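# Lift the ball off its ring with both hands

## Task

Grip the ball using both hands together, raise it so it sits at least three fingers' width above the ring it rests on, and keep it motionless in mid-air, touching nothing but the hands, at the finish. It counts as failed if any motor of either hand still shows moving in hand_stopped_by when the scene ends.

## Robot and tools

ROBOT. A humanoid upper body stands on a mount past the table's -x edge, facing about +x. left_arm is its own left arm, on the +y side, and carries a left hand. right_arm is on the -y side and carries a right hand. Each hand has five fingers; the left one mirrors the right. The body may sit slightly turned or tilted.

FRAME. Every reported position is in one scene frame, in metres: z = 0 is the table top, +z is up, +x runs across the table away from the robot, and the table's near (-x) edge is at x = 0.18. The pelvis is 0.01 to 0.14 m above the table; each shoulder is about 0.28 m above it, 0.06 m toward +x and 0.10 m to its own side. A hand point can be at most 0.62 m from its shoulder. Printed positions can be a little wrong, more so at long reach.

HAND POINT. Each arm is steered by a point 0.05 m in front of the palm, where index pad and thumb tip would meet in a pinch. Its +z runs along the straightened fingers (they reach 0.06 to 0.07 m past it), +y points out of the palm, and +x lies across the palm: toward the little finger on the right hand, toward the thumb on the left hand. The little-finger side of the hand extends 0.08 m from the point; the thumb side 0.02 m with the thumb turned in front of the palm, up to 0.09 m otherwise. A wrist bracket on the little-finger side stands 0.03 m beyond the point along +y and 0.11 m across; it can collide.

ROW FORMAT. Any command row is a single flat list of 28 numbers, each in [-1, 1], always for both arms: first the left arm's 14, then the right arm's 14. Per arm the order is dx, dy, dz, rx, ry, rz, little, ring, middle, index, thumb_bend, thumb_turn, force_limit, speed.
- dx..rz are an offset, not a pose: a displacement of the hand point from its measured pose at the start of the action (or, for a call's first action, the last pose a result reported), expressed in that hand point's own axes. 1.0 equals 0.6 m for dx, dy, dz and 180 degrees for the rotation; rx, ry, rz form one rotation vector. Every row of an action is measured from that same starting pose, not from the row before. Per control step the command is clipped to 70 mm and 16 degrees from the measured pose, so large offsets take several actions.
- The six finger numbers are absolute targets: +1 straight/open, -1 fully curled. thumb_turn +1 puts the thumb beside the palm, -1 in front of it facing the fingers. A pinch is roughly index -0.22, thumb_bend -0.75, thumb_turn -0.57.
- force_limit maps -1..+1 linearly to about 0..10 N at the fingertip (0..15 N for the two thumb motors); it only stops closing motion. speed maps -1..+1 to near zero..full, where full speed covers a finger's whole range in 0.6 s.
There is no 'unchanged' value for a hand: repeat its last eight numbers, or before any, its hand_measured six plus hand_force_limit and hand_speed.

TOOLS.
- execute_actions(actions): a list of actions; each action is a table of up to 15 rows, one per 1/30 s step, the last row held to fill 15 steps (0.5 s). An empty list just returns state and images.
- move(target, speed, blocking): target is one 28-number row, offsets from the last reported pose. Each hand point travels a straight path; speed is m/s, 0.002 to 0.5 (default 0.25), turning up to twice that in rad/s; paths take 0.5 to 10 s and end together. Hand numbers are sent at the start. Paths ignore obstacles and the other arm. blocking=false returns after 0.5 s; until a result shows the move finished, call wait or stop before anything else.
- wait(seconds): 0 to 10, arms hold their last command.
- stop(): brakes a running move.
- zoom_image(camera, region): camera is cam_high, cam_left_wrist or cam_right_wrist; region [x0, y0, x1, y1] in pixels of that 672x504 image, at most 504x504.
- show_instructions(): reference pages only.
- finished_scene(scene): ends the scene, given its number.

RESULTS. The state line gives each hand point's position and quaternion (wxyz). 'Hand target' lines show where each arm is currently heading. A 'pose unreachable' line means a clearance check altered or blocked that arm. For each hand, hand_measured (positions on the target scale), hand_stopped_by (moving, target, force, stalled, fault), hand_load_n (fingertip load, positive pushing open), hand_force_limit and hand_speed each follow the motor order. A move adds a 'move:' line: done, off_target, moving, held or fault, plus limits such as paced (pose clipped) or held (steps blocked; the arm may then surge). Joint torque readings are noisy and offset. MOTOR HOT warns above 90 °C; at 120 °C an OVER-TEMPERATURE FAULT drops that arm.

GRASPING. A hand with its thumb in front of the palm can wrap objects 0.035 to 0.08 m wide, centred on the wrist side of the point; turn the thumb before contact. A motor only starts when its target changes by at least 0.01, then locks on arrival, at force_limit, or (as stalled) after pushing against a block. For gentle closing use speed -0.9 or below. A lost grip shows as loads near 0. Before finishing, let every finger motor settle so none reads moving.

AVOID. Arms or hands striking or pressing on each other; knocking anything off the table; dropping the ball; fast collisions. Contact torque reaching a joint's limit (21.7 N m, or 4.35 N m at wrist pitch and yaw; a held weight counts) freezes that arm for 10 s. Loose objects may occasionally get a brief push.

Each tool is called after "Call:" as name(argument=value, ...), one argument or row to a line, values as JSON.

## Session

Call:
execute_actions(
  actions=[],
)

Scene clock: 0.00 s.
left_arm: end_effector_position=(+0.2259, +0.1557, +0.4707) hand_measured=(+1.000, +1.000, +1.000, +1.000, +1.000, +1.000) hand_load_n=(+0.0, +0.0, +0.0, +0.0, +0.0, +0.0) hand_stopped_by=(target, target, target, target, target, target) hand_force_limit=0.00 hand_speed=-0.80 end_effector_quat_wxyz=(+0.123, +0.224, -0.034, +0.966) | right_arm: end_effector_position=(+0.2066, -0.1237, +0.4971) hand_measured=(+1.000, +1.000, +1.000, +1.000, +1.000, +1.000) hand_load_n=(+0.0, +0.0, +0.0, +0.0, +0.0, +0.0) hand_stopped_by=(target, target, target, target, target, target) hand_force_limit=0.00 hand_speed=-0.80 end_effector_quat_wxyz=(+0.967, -0.182, +0.164, -0.065)
Joint positions: left_arm=[ 0.064  0.46   0.131 -0.44  -0.603 -0.96  -0.219] | right_arm=[-0.085 -0.448 -0.31  -0.377  0.463 -0.961  0.294]
Joint velocities: left_arm=[ 0.006  0.     0.003 -0.002 -0.003  0.     0.   ] | right_arm=[-0.002  0.014 -0.006 -0.006  0.005  0.     0.   ]
Joint torques (N m, as the arm reports them, + toward a larger angle): no reading
Hand target (left_arm): +0.226, +0.156, +0.471; +0.123, +0.224, -0.034, +0.966
Hand target (right_arm): +0.207, -0.124, +0.497; +0.967, -0.182, +0.164, -0.065
camera_calibration (this result's frames):
cam_left_wrist: T_world_to_cam=[[0.314361, 0.946611, -0.0714519, -0.197025], [-0.937245, 0.297529, -0.18179, 0.24291], [-0.150826, 0.124116, 0.980738, -0.321712], [0, 0, 0, 1]] pos_world=[0.241081, 0.154163, 0.345596]
cam_right_wrist: T_world_to_cam=[[0.0560096, 0.92902, -0.365766, 0.280159], [-0.961184, -0.0489558, -0.27153, 0.326444], [-0.270164, 0.366776, 0.890217, -0.209384], [0, 0, 0, 1]] pos_world=[0.241513, -0.167495, 0.377509]

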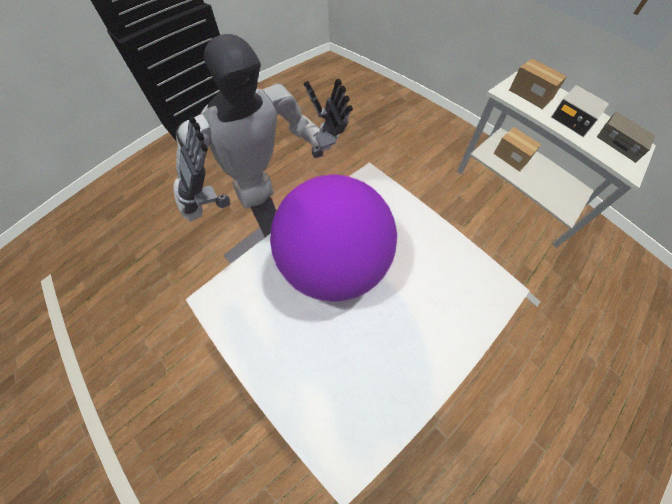

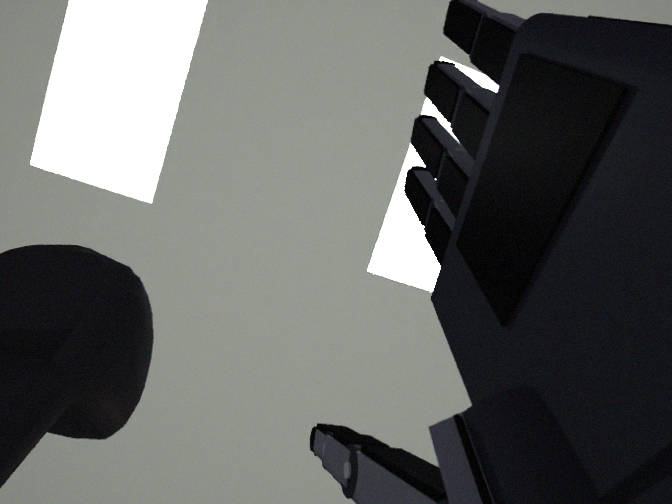

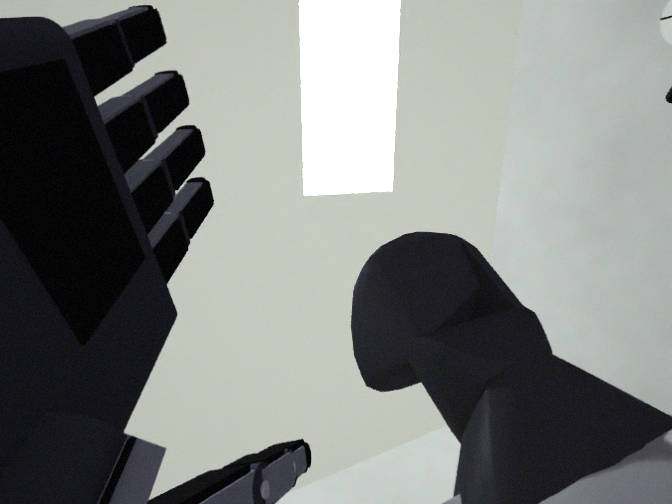

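Call:
move(
  target=[-0.3945,-0.248,-0.312,0.120,-0.340,-0.032,1,1,1,1,1,1,0,-0.8,0.470,0.0107,-0.401,0.108,0.381,0.192,1,1,1,1,1,1,0,-0.8],
  speed=0.25,
)

Scene clock: 16.80 s.
left_arm: end_effector_position=(+0.3879, +0.2646, +0.1972) hand_measured=(+1.000, +1.000, +1.000, +1.000, +1.000, +1.000) hand_load_n=(+0.0, +0.0, +0.0, +0.0, +0.0, +0.0) hand_stopped_by=(target, target, target, target, target, target) hand_force_limit=0.00 hand_speed=-0.80 end_effector_quat_wxyz=(+0.090, +0.705, +0.083, +0.699) | right_arm: end_effector_position=(+0.3931, -0.2582, +0.1993) hand_measured=(+1.000, +1.000, +1.000, +1.000, +1.000, +1.000) hand_load_n=(+0.0, +0.0, +0.0, +0.0, +0.0, +0.0) hand_stopped_by=(target, target, target, target, target, target) hand_force_limit=0.00 hand_speed=-0.80 end_effector_quat_wxyz=(+0.700, +0.093, +0.704, +0.077)
Joint positions: left_arm=[-0.038  0.621  0.065  0.522 -0.955 -0.513 -0.438] | right_arm=[-0.409 -0.422 -0.06   1.017  0.889 -0.575  0.677]
Joint velocities: left_arm=[ 0.015  0.005  0.006  0.    -0.014  0.     0.   ] | right_arm=[-0.002  0.003 -0.012  0.021  0.008 -0.003  0.016]
Joint torques (N m, as the arm reports them, + toward a larger angle): left_arm=[-1.58  4.56  1.73 -0.53  0.2  -1.07 -0.5 ] | right_arm=[-3.87 -5.7  -0.46 -0.93  0.25 -0.9   0.17]
Hand target (left_arm): +0.388, +0.265, +0.197; +0.091, +0.705, +0.083, +0.698
Hand target (right_arm): +0.393, -0.259, +0.200; +0.701, +0.095, +0.702, +0.077
Off the commanded pose (left_arm): 0.006 m, 1 deg.
Off the commanded pose (right_arm): 0.010 m, 2 deg.
move: off_target (left_arm, right_arm)
camera_calibration (this result's frames):
cam_left_wrist: T_world_to_cam=[[-0.0368711, 0.94237, -0.332534, -0.181744], [-0.58969, 0.248132, 0.768568, 0.00349993], [0.806788, 0.22443, 0.546557, -0.354886], [0, 0, 0, 1]] pos_world=[0.281681, 0.250049, 0.13084]
cam_right_wrist: T_world_to_cam=[[0.0272056, 0.96804, 0.249317, 0.184577], [-0.579308, -0.18799, 0.793134, 0.0200569], [0.814655, -0.166009, 0.555678, -0.341993], [0, 0, 0, 1]] pos_world=[0.285204, -0.231681, 0.128112]

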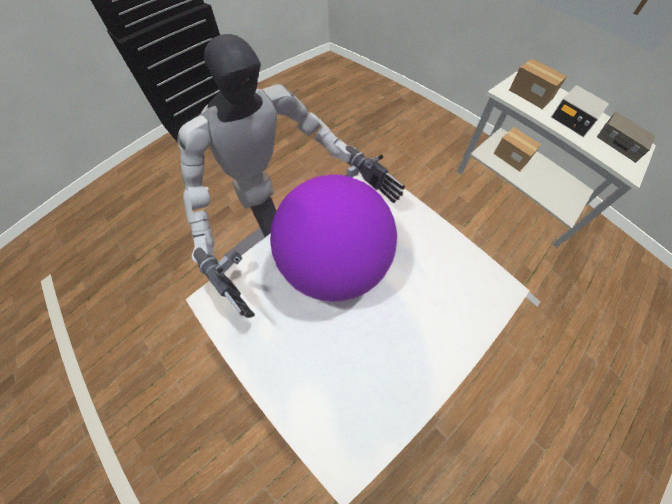

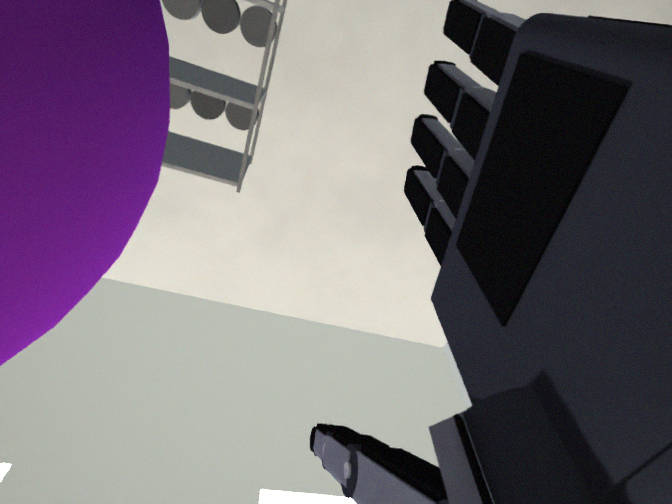

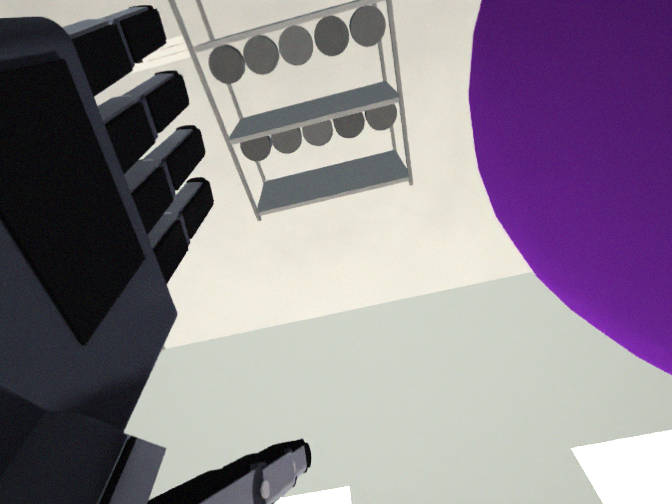

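Call:
move(
  target=[-0.066,0.103,0.103,0,0,0,1,1,1,1,1,1,0,-0.8,0.068,0.091,0.098,0,0,0,1,1,1,1,1,1,0,-0.8],
  speed=0.1,
)

Scene clock: 23.80 s.
left_arm: end_effector_position=(+0.4469, +0.1915, +0.1714) hand_measured=(+1.000, +1.000, +1.000, +1.000, +1.000, +1.000) hand_load_n=(+0.0, +0.0, +0.0, +0.0, +0.0, +0.0) hand_stopped_by=(target, target, target, target, target, target) hand_force_limit=0.00 hand_speed=-0.80 end_effector_quat_wxyz=(+0.095, +0.705, +0.087, +0.697) | right_arm: end_effector_position=(+0.4493, -0.1907, +0.1692) hand_measured=(+1.000, +1.000, +1.000, +1.000, +1.000, +1.000) hand_load_n=(+0.0, +0.0, +0.0, +0.0, +0.0, +0.0) hand_stopped_by=(target, target, target, target, target, target) hand_force_limit=0.00 hand_speed=-0.80 end_effector_quat_wxyz=(+0.669, +0.102, +0.734, +0.064)
Joint positions: left_arm=[-0.393  0.409 -0.066  0.873 -0.766 -0.634 -0.316] | right_arm=[-0.746 -0.223  0.004  1.464  0.76  -0.744  0.523]
Joint velocities: left_arm=[-0.011  0.     0.005 -0.008 -0.009 -0.003 -0.001] | right_arm=[ 0.002  0.009  0.003  0.011  0.     0.002 -0.003]
Joint torques (N m, as the arm reports them, + toward a larger angle): left_arm=[-3.87  2.94  0.3  -0.89  0.33 -1.36 -0.45] | right_arm=[-5.34 -4.54  0.14 -1.3   0.03 -0.78  0.  ]
Hand target (left_arm): +0.447, +0.191, +0.172; +0.095, +0.705, +0.085, +0.698
Hand target (right_arm): +0.449, -0.191, +0.168; +0.668, +0.101, +0.735, +0.063
Off the commanded pose (left_arm): 0.004 m, 1 deg.
Off the commanded pose (right_arm): 0.008 m, 5 deg.
move: off_target (left_arm, right_arm)
camera_calibration (this result's frames):
cam_left_wrist: T_world_to_cam=[[-0.0363739, 0.938161, -0.344284, -0.116712], [-0.586283, 0.258962, 0.767601, 0.0728208], [0.80929, 0.229769, 0.540608, -0.373098], [0, 0, 0, 1]] pos_world=[0.340393, 0.176363, 0.10562]
cam_right_wrist: T_world_to_cam=[[0.068962, 0.96787, 0.241809, 0.107626], [-0.510681, -0.173972, 0.841985, 0.0527105], [0.857, -0.181552, 0.482275, -0.369359], [0, 0, 0, 1]] pos_world=[0.336037, -0.162056, 0.107726]

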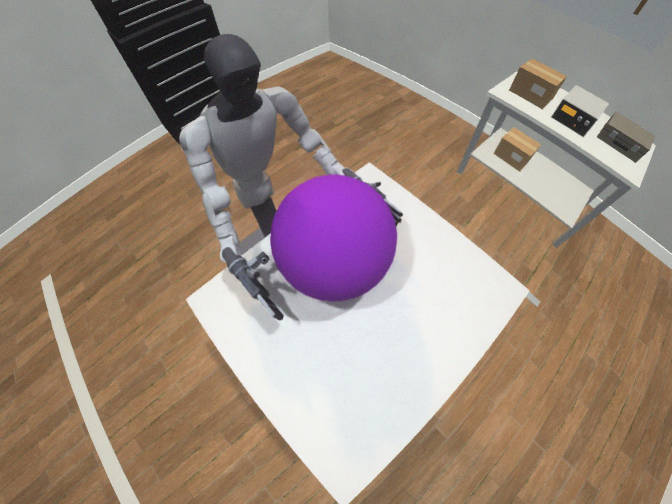

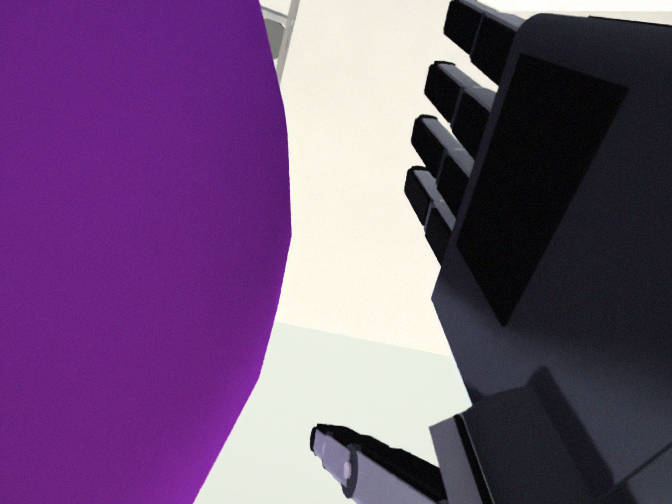

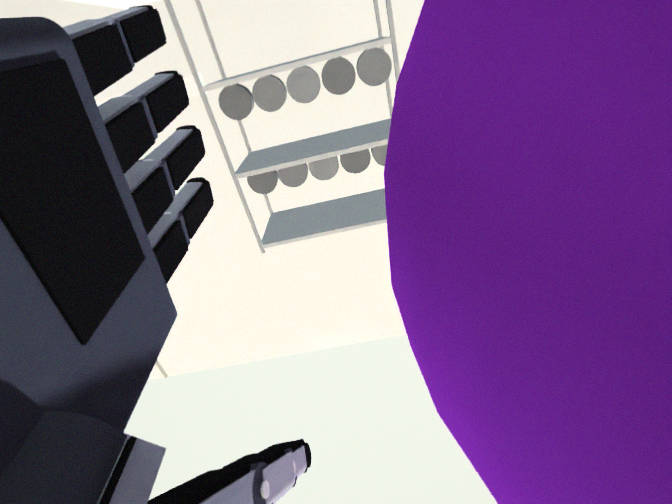

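Call:
move(
  target=[0,0.07,0,0,0,0,1,1,1,1,1,1,0,-0.8,0,0.08,0,0,0,0,1,1,1,1,1,1,0,-0.8],
  speed=0.04,
)

Call:
move(
  target=[0,0.025,0,0,0,0,0.2,0.2,0.2,0.2,1,1,0.0,-0.3,0,0.03,0,0,0,0,0.2,0.2,0.2,0.2,1,1,0.0,-0.3],
  speed=0.03,
)

Scene clock: 29.23 s.
left_arm: end_effector_position=(+0.4476, +0.1604, +0.1847) hand_measured=(+1.000, +1.000, +1.000, +1.000, +1.000, +1.000) hand_load_n=(+0.0, +0.0, +0.0, +0.0, +0.0, +0.0) hand_stopped_by=(target, target, target, target, target, target) hand_force_limit=0.00 hand_speed=-0.80 end_effector_quat_wxyz=(+0.090, +0.702, +0.100, +0.699) | right_arm: end_effector_position=(+0.4500, -0.1435, +0.1765) hand_measured=(+1.000, +1.000, +1.000, +1.000, +1.000, +1.000) hand_load_n=(+0.0, +0.0, +0.0, +0.0, +0.0, +0.0) hand_stopped_by=(target, target, target, target, target, target) hand_force_limit=0.00 hand_speed=-0.80 end_effector_quat_wxyz=(+0.692, +0.092, +0.713, +0.073)
Joint positions: left_arm=[-0.322  0.386 -0.176  0.619 -0.699 -0.577 -0.053] | right_arm=[-0.776 -0.098  0.066  1.512  0.763 -0.895  0.461]
Joint velocities: left_arm=[ 0.     0.008 -0.018  0.008  0.015  0.     0.007] | right_arm=[-0.092  0.015 -0.034  0.236  0.058 -0.1    0.112]
Joint torques (N m, as the arm reports them, + toward a larger angle): left_arm=[-3.    1.45 -0.97 -1.77  0.73 -1.2  -0.58] | right_arm=[-5.92 -2.83  0.18 -1.11 -0.04 -1.    0.17]
Hand target (left_arm): +0.447, +0.153, +0.184; +0.097, +0.703, +0.091, +0.698
Hand target (right_arm): +0.450, -0.143, +0.177; +0.693, +0.095, +0.711, +0.073
Off the commanded pose (left_arm): 0.010 m, 2 deg.
Off the commanded pose (right_arm): 0.005 m, 4 deg.
move: off_target (left_arm, right_arm)
camera_calibration (this result's frames):
cam_left_wrist: T_world_to_cam=[[-0.0592142, 0.93278, -0.355549, -0.0697127], [-0.596476, 0.252537, 0.761867, 0.0777412], [0.800444, 0.25719, 0.541427, -0.374333], [0, 0, 0, 1]] pos_world=[0.341876, 0.141669, 0.118659]
cam_right_wrist: T_world_to_cam=[[0.0353452, 0.969598, 0.242136, 0.0754781], [-0.560569, -0.181347, 0.808007, 0.082599], [0.827353, -0.164293, 0.537117, -0.358785], [0, 0, 0, 1]] pos_world=[0.340476, -0.11715, 0.107693]

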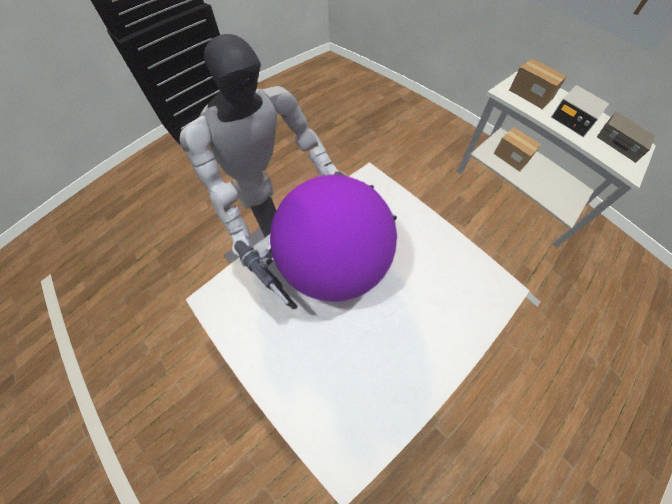

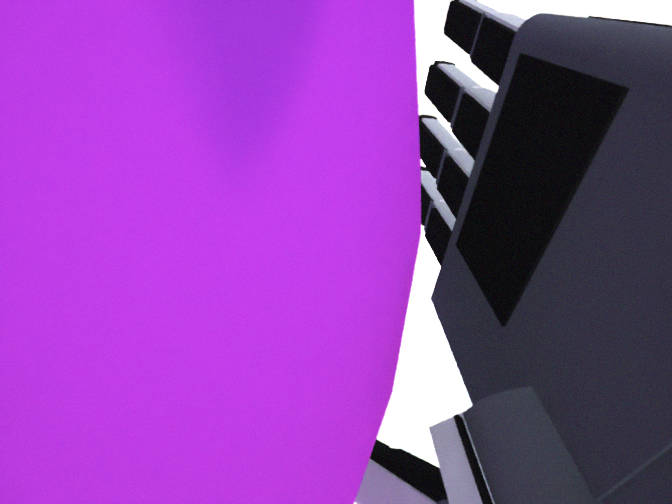

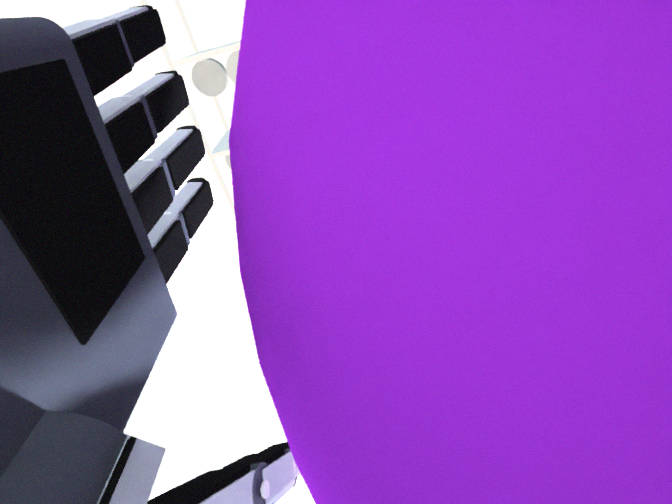

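Scene clock: 30.20 s.
left_arm: end_effector_position=(+0.4486, +0.1714, +0.1838) hand_measured=(+0.200, +0.268, +0.500, +0.306, +1.000, +1.000) hand_load_n=(+0.0, +5.5, +0.0, +0.0, +0.0, +0.0) hand_stopped_by=(target, force, force, force, target, target) hand_force_limit=0.00 hand_speed=-0.30 end_effector_quat_wxyz=(+0.062, +0.705, +0.121, +0.696) | right_arm: end_effector_position=(+0.4492, -0.1538, +0.1791) hand_measured=(+0.200, +0.228, +0.384, +0.306, +1.000, +1.000) hand_load_n=(+0.0, +5.5, +0.0, +0.0, +0.0, +0.0) hand_stopped_by=(target, force, force, force, target, target) hand_force_limit=0.00 hand_speed=-0.30 end_effector_quat_wxyz=(+0.692, +0.119, +0.710, +0.040)
Joint positions: left_arm=[-0.302  0.409 -0.212  0.571 -0.702 -0.573  0.063] | right_arm=[-0.907 -0.059  0.021  1.794  0.876 -1.04   0.535]
Joint velocities: left_arm=[-0.012  0.003 -0.041  0.003 -0.041 -0.017  0.013] | right_arm=[-0.077  0.021  0.002  0.158  0.133 -0.033  0.086]
Joint torques (N m, as the arm reports them, + toward a larger angle): left_arm=[-3.88  0.43 -2.82 -2.16  1.05 -1.24 -1.88] | right_arm=[-6.51  0.38  1.32 -0.97 -1.04 -0.88  1.3 ]
Hand target (left_arm): +0.447, +0.147, +0.190; +0.091, +0.701, +0.101, +0.700
Hand target (right_arm): +0.448, -0.125, +0.180; +0.692, +0.091, +0.713, +0.073
Off the commanded pose (left_arm): 0.026 m, 4 deg.
Off the commanded pose (right_arm): 0.028 m, 5 deg.
move: off_target (left_arm, right_arm)
camera_calibration (this result's frames):
cam_left_wrist: T_world_to_cam=[[-0.129866, 0.929773, -0.344467, -0.0501445], [-0.598196, 0.203593, 0.775056, 0.0829866], [0.790757, 0.306712, 0.529747, -0.3795], [0, 0, 0, 1]] pos_world=[0.343222, 0.146125, 0.119446]
cam_right_wrist: T_world_to_cam=[[0.11737, 0.965394, 0.232893, 0.0490048], [-0.568973, -0.126838, 0.812516, 0.0895102], [0.813937, -0.227875, 0.534396, -0.364499], [0, 0, 0, 1]] pos_world=[0.341856, -0.119016, 0.110645]

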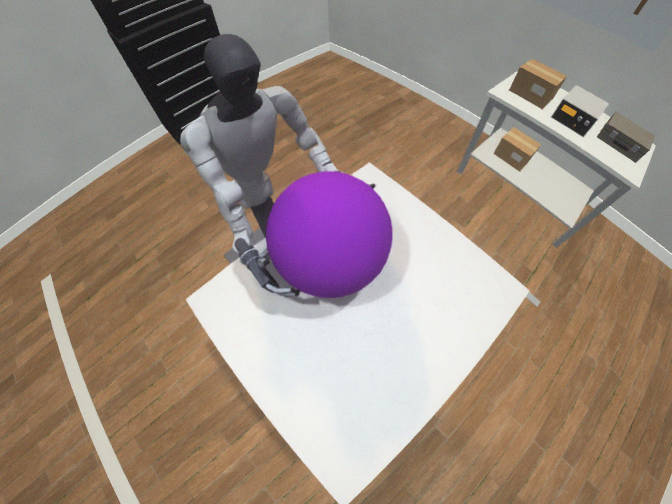

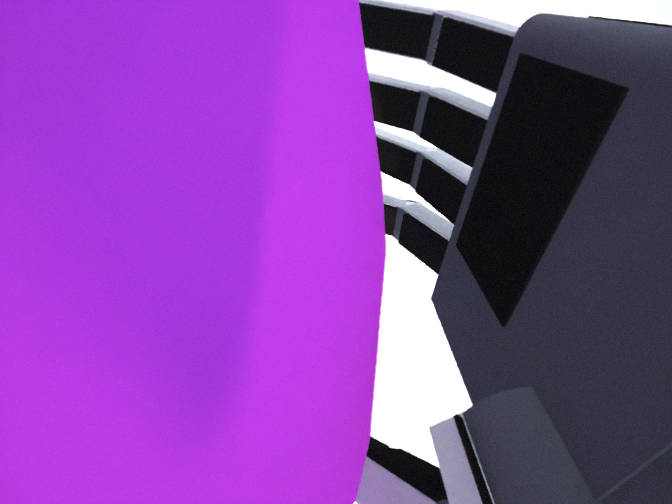

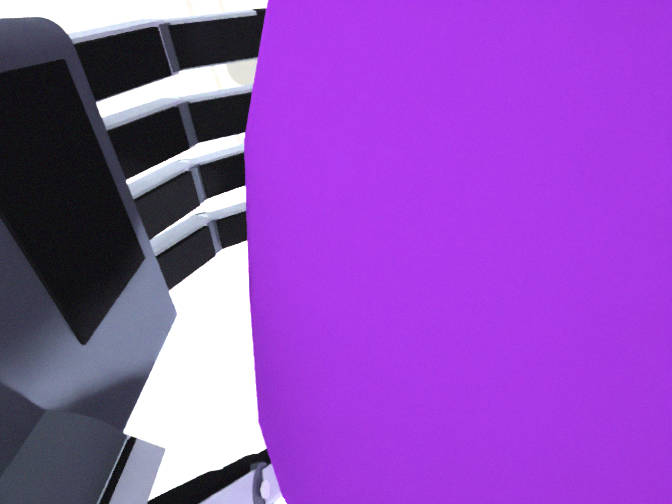

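Call:
execute_actions(
  actions=[
    [[0.0295,0.051,0,-0.022,0,0,0.2,0.2,0.2,0.2,1,1,0.0,-0.3,-0.027,0.057,0,-0.028,0,0,0.2,0.2,0.2,0.2,1,1,0.0,-0.3]],
    [[0.0295,0.051,0,-0.022,0,0,0.2,0.2,0.2,0.2,1,1,0.0,-0.3,-0.027,0.057,0,-0.028,0,0,0.2,0.2,0.2,0.2,1,1,0.0,-0.3]],
  ],
)

Scene clock: 34.03 s.
left_arm: end_effector_position=(+0.4570, +0.1645, +0.2310) hand_measured=(+0.200, +0.268, +0.500, +0.306, +1.000, +1.000) hand_load_n=(+0.0, +5.0, +0.0, +0.0, +0.0, +0.0) hand_stopped_by=(target, force, force, force, target, target) hand_force_limit=0.00 hand_speed=-0.30 end_effector_quat_wxyz=(+0.073, +0.697, +0.121, +0.703) | right_arm: end_effector_position=(+0.4573, -0.1613, +0.2288) hand_measured=(+0.200, +0.228, +0.384, +0.306, +1.000, +1.000) hand_load_n=(+0.0, +5.5, +0.0, +0.0, +0.0, +0.0) hand_stopped_by=(target, force, force, force, target, target) hand_force_limit=0.00 hand_speed=-0.30 end_effector_quat_wxyz=(+0.725, +0.135, +0.674, +0.034)
Joint positions: left_arm=[-0.274  0.543 -0.271  0.241 -0.759 -0.4    0.249] | right_arm=[-1.152 -0.058 -0.054  2.115  1.153 -1.161  0.806]
Joint velocities: left_arm=[ 0.017  0.031 -0.06   0.044 -0.032  0.     0.028] | right_arm=[0.034 0.049 0.152 0.003 0.186 0.05  0.059]
Joint torques (N m, as the arm reports them, + toward a larger angle): left_arm=[-6.31  1.22 -0.75 -3.15  0.4  -2.09 -1.94] | right_arm=[-9.84  0.71  1.66 -1.64 -0.89 -0.93  1.5 ]
Hand target (left_arm): +0.455, +0.144, +0.232; +0.093, +0.698, +0.098, +0.703
Hand target (right_arm): +0.457, -0.127, +0.230; +0.725, +0.094, +0.678, +0.072
Off the commanded pose (left_arm): 0.021 m, 4 deg.
Off the commanded pose (right_arm): 0.034 m, 7 deg.
joint sent to its limit (right arm) — the command would take joint 4 (elbow) past its upper limit, so that joint was sent only as far as its limit.
camera_calibration (this result's frames):
cam_left_wrist: T_world_to_cam=[[-0.109142, 0.925838, -0.361817, -0.031161], [-0.614192, 0.223384, 0.75688, 0.0610242], [0.781573, 0.304832, 0.544262, -0.407801], [0, 0, 0, 1]] pos_world=[0.352806, 0.139529, 0.164488]
cam_right_wrist: T_world_to_cam=[[0.135277, 0.958089, 0.252519, 0.0299003], [-0.648027, -0.107238, 0.75403, 0.105433], [0.749507, -0.265642, 0.606361, -0.392443], [0, 0, 0, 1]] pos_world=[0.358418, -0.12159, 0.150912]

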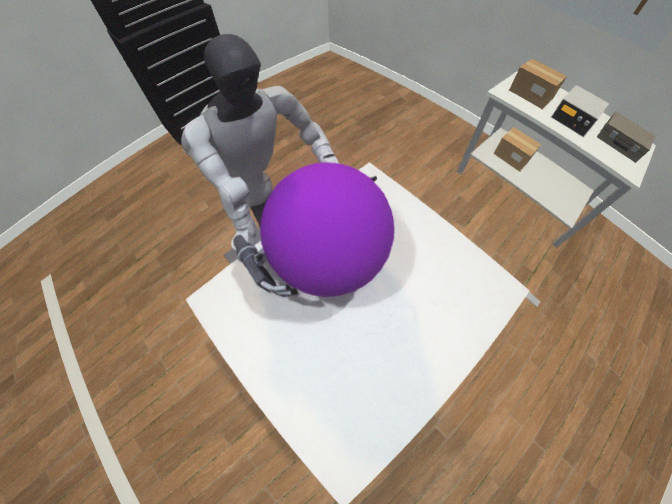

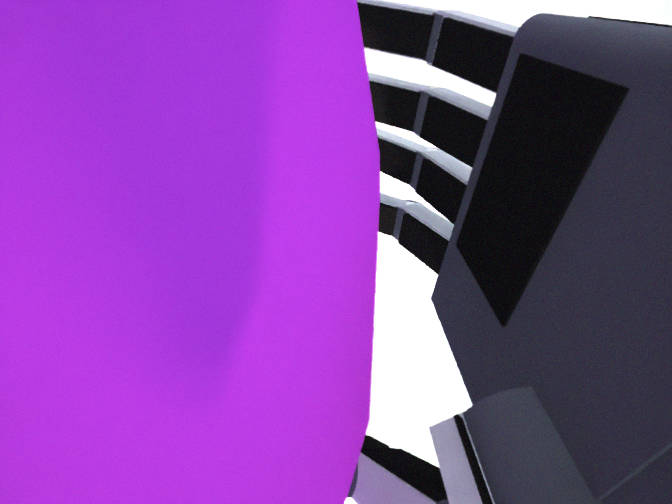

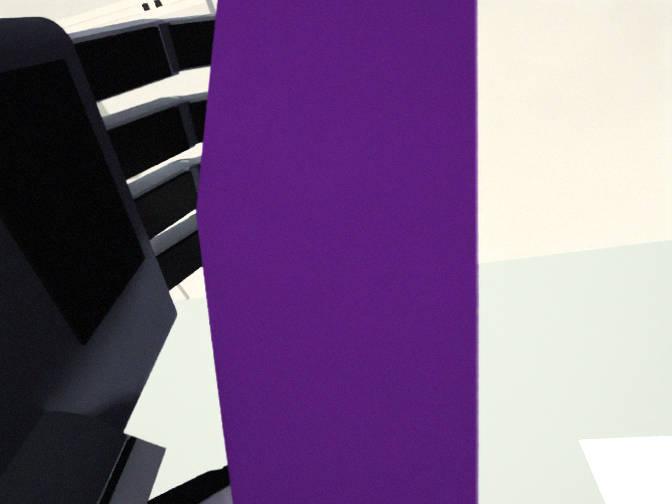

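Call:
execute_actions(
  actions=[
    [[0.0295,0.051,0.03,-0.022,0,0,0.2,0.2,0.2,0.2,1,1,0.0,-0.3,-0.027,0.057,0.03,-0.028,0,0,0.2,0.2,0.2,0.2,1,1,0.0,-0.3]],
    [[0.0295,0.051,0.03,-0.022,0,0,0.2,0.2,0.2,0.2,1,1,0.0,-0.3,-0.027,0.057,0.03,-0.028,0,0,0.2,0.2,0.2,0.2,1,1,0.0,-0.3]],
  ],
)

Call:
wait(
  seconds=1.5,
)

Scene clock: 38.70 s.
left_arm: end_effector_position=(+0.5012, +0.1558, +0.2764) hand_measured=(+0.200, +0.268, +0.500, +0.306, +1.000, +1.000) hand_load_n=(+0.0, +5.5, +0.0, +0.0, +0.0, +0.0) hand_stopped_by=(target, force, force, force, target, target) hand_force_limit=0.00 hand_speed=-0.30 end_effector_quat_wxyz=(+0.089, +0.690, +0.119, +0.708) | right_arm: end_effector_position=(+0.4934, -0.1716, +0.2776) hand_measured=(+0.200, +0.228, +0.384, +0.306, +1.000, +1.000) hand_load_n=(+0.0, +5.0, +0.0, +0.0, +0.0, +0.0) hand_stopped_by=(target, force, force, force, target, target) hand_force_limit=0.00 hand_speed=-0.30 end_effector_quat_wxyz=(+0.746, +0.144, +0.649, +0.028)
Joint positions: left_arm=[-0.494  0.616 -0.305  0.252 -0.866 -0.255  0.302] | right_arm=[-1.299 -0.083  0.106  2.115  1.244 -1.037  0.702]
Joint velocities: left_arm=[ 0.049  0.002 -0.06   0.072 -0.054  0.     0.011] | right_arm=[0.054 0.055 0.103 0.    0.061 0.052 0.005]
Joint torques (N m, as the arm reports them, + toward a larger angle): left_arm=[-7.52  1.23  0.8  -3.37  0.17 -2.28 -1.93] | right_arm=[-11.12  -0.17   1.56  -1.75  -0.81  -0.98   1.25]
Hand target (left_arm): +0.498, +0.136, +0.278; +0.108, +0.690, +0.097, +0.709
Hand target (right_arm): +0.494, -0.139, +0.278; +0.746, +0.104, +0.655, +0.060
Off the commanded pose (left_arm): 0.019 m, 3 deg.
Off the commanded pose (right_arm): 0.032 m, 6 deg.
joint sent to its limit (right arm) — the command would take joint 4 (elbow) past its upper limit, so that joint was sent only as far as its limit.
camera_calibration (this result's frames):
cam_left_wrist: T_world_to_cam=[[-0.080182, 0.921001, -0.38122, -0.0102682], [-0.624355, 0.251725, 0.73947, 0.06123], [0.777015, 0.297309, 0.554848, -0.463917], [0, 0, 0, 1]] pos_world=[0.397876, 0.13197, 0.208211]
cam_right_wrist: T_world_to_cam=[[0.147054, 0.953658, 0.262511, 0.013257], [-0.696573, -0.088578, 0.711997, 0.129751], [0.702255, -0.28756, 0.651266, -0.444745], [0, 0, 0, 1]] pos_world=[0.400756, -0.12904, 0.193785]

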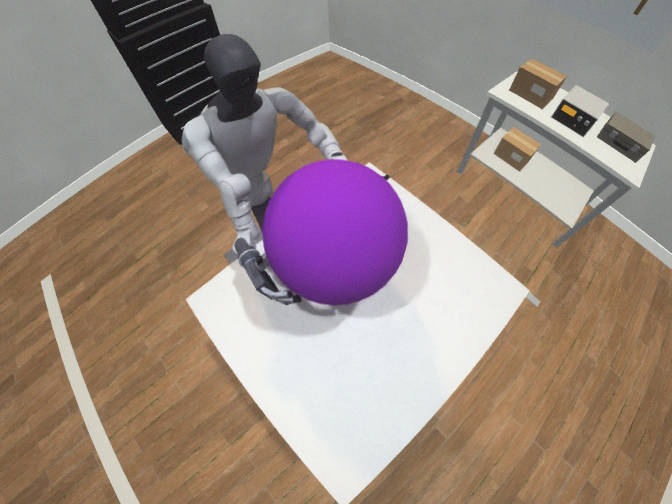

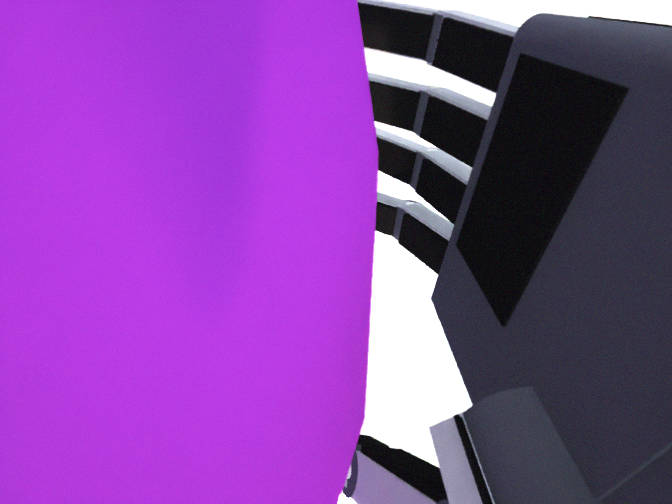

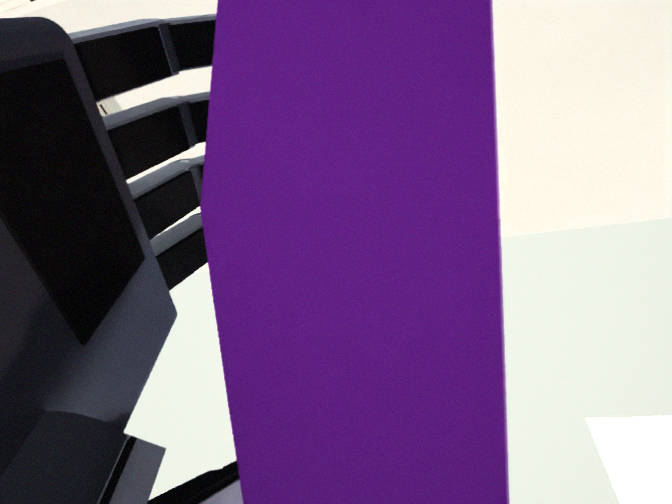

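Scene clock: 40.20 s.
left_arm: end_effector_position=(+0.5012, +0.1568, +0.2740) hand_measured=(+0.200, +0.268, +0.500, +0.306, +1.000, +1.000) hand_load_n=(+0.0, +5.5, +0.0, +0.0, +0.0, +0.0) hand_stopped_by=(target, force, force, force, target, target) hand_force_limit=0.00 hand_speed=-0.30 end_effector_quat_wxyz=(+0.087, +0.692, +0.120, +0.706) | right_arm: end_effector_position=(+0.4935, -0.1704, +0.2776) hand_measured=(+0.200, +0.228, +0.384, +0.306, +1.000, +1.000) hand_load_n=(+0.0, +5.0, +0.0, +0.0, +0.0, +0.0) hand_stopped_by=(target, force, force, force, target, target) hand_force_limit=0.00 hand_speed=-0.30 end_effector_quat_wxyz=(+0.746, +0.142, +0.650, +0.029)
Joint positions: left_arm=[-0.492  0.617 -0.307  0.255 -0.868 -0.255  0.303] | right_arm=[-1.299 -0.081  0.112  2.115  1.248 -1.036  0.703]
Joint velocities: left_arm=[-0.008  0.     0.005  0.014  0.002  0.     0.   ] | right_arm=[ 0.005  0.     0.005 -0.003 -0.005  0.     0.   ]
Joint torques (N m, as the arm reports them, + toward a larger angle): left_arm=[-8.14  1.6   0.67 -3.07  0.49 -2.26 -1.95] | right_arm=[-10.9   -0.25   1.58  -1.79  -0.61  -0.94   1.22]
Hand target (left_arm): +0.498, +0.136, +0.278; +0.108, +0.690, +0.097, +0.709
Hand target (right_arm): +0.494, -0.139, +0.278; +0.746, +0.104, +0.655, +0.060
Off the commanded pose (left_arm): 0.021 m, 3 deg.
Off the commanded pose (right_arm): 0.030 m, 6 deg.
wait: 1.50 s; at rest by 0.20 s
camera_calibration (this result's frames):
cam_left_wrist: T_world_to_cam=[[-0.0850006, 0.921416, -0.379167, -0.0102685], [-0.620211, 0.248903, 0.743899, 0.0599427], [0.779816, 0.298395, 0.550315, -0.463143], [0, 0, 0, 1]] pos_world=[0.397471, 0.132741, 0.20639]
cam_right_wrist: T_world_to_cam=[[0.143248, 0.954616, 0.261128, 0.0145169], [-0.696003, -0.0904098, 0.712324, 0.129278], [0.703605, -0.283785, 0.651465, -0.444509], [0, 0, 0, 1]] pos_world=[0.400657, -0.128315, 0.193703]

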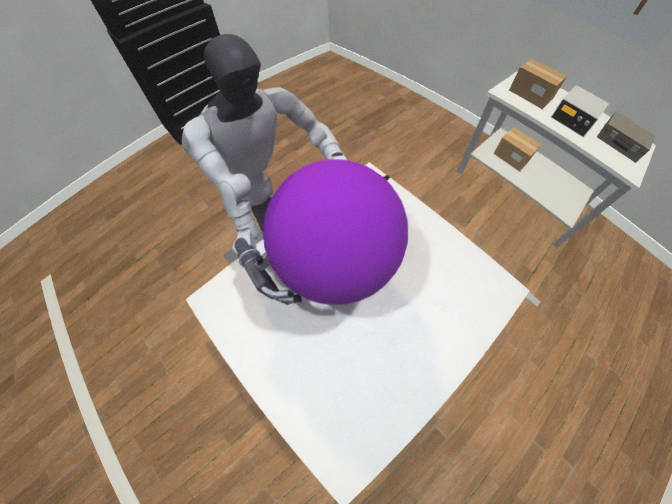

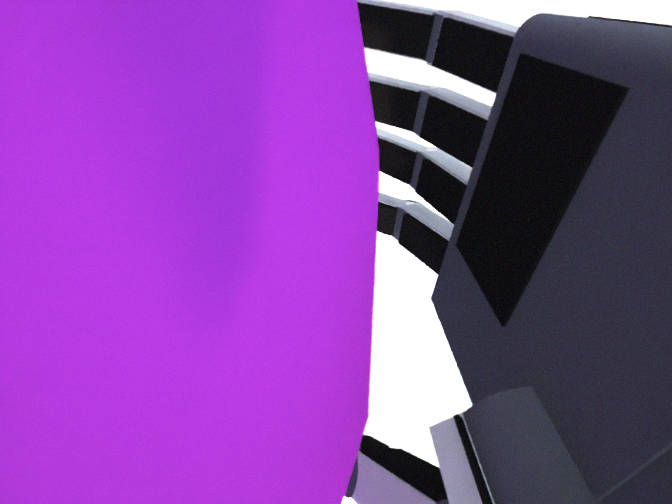

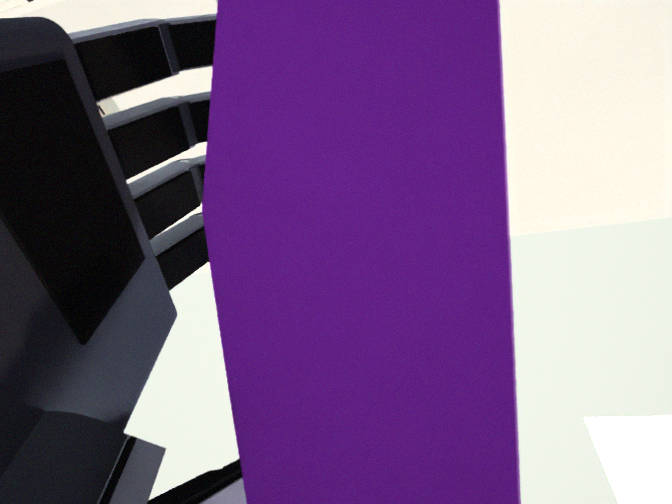

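Call:
finished_scene(
  scene=2,
)

The scene is finished: the task was done.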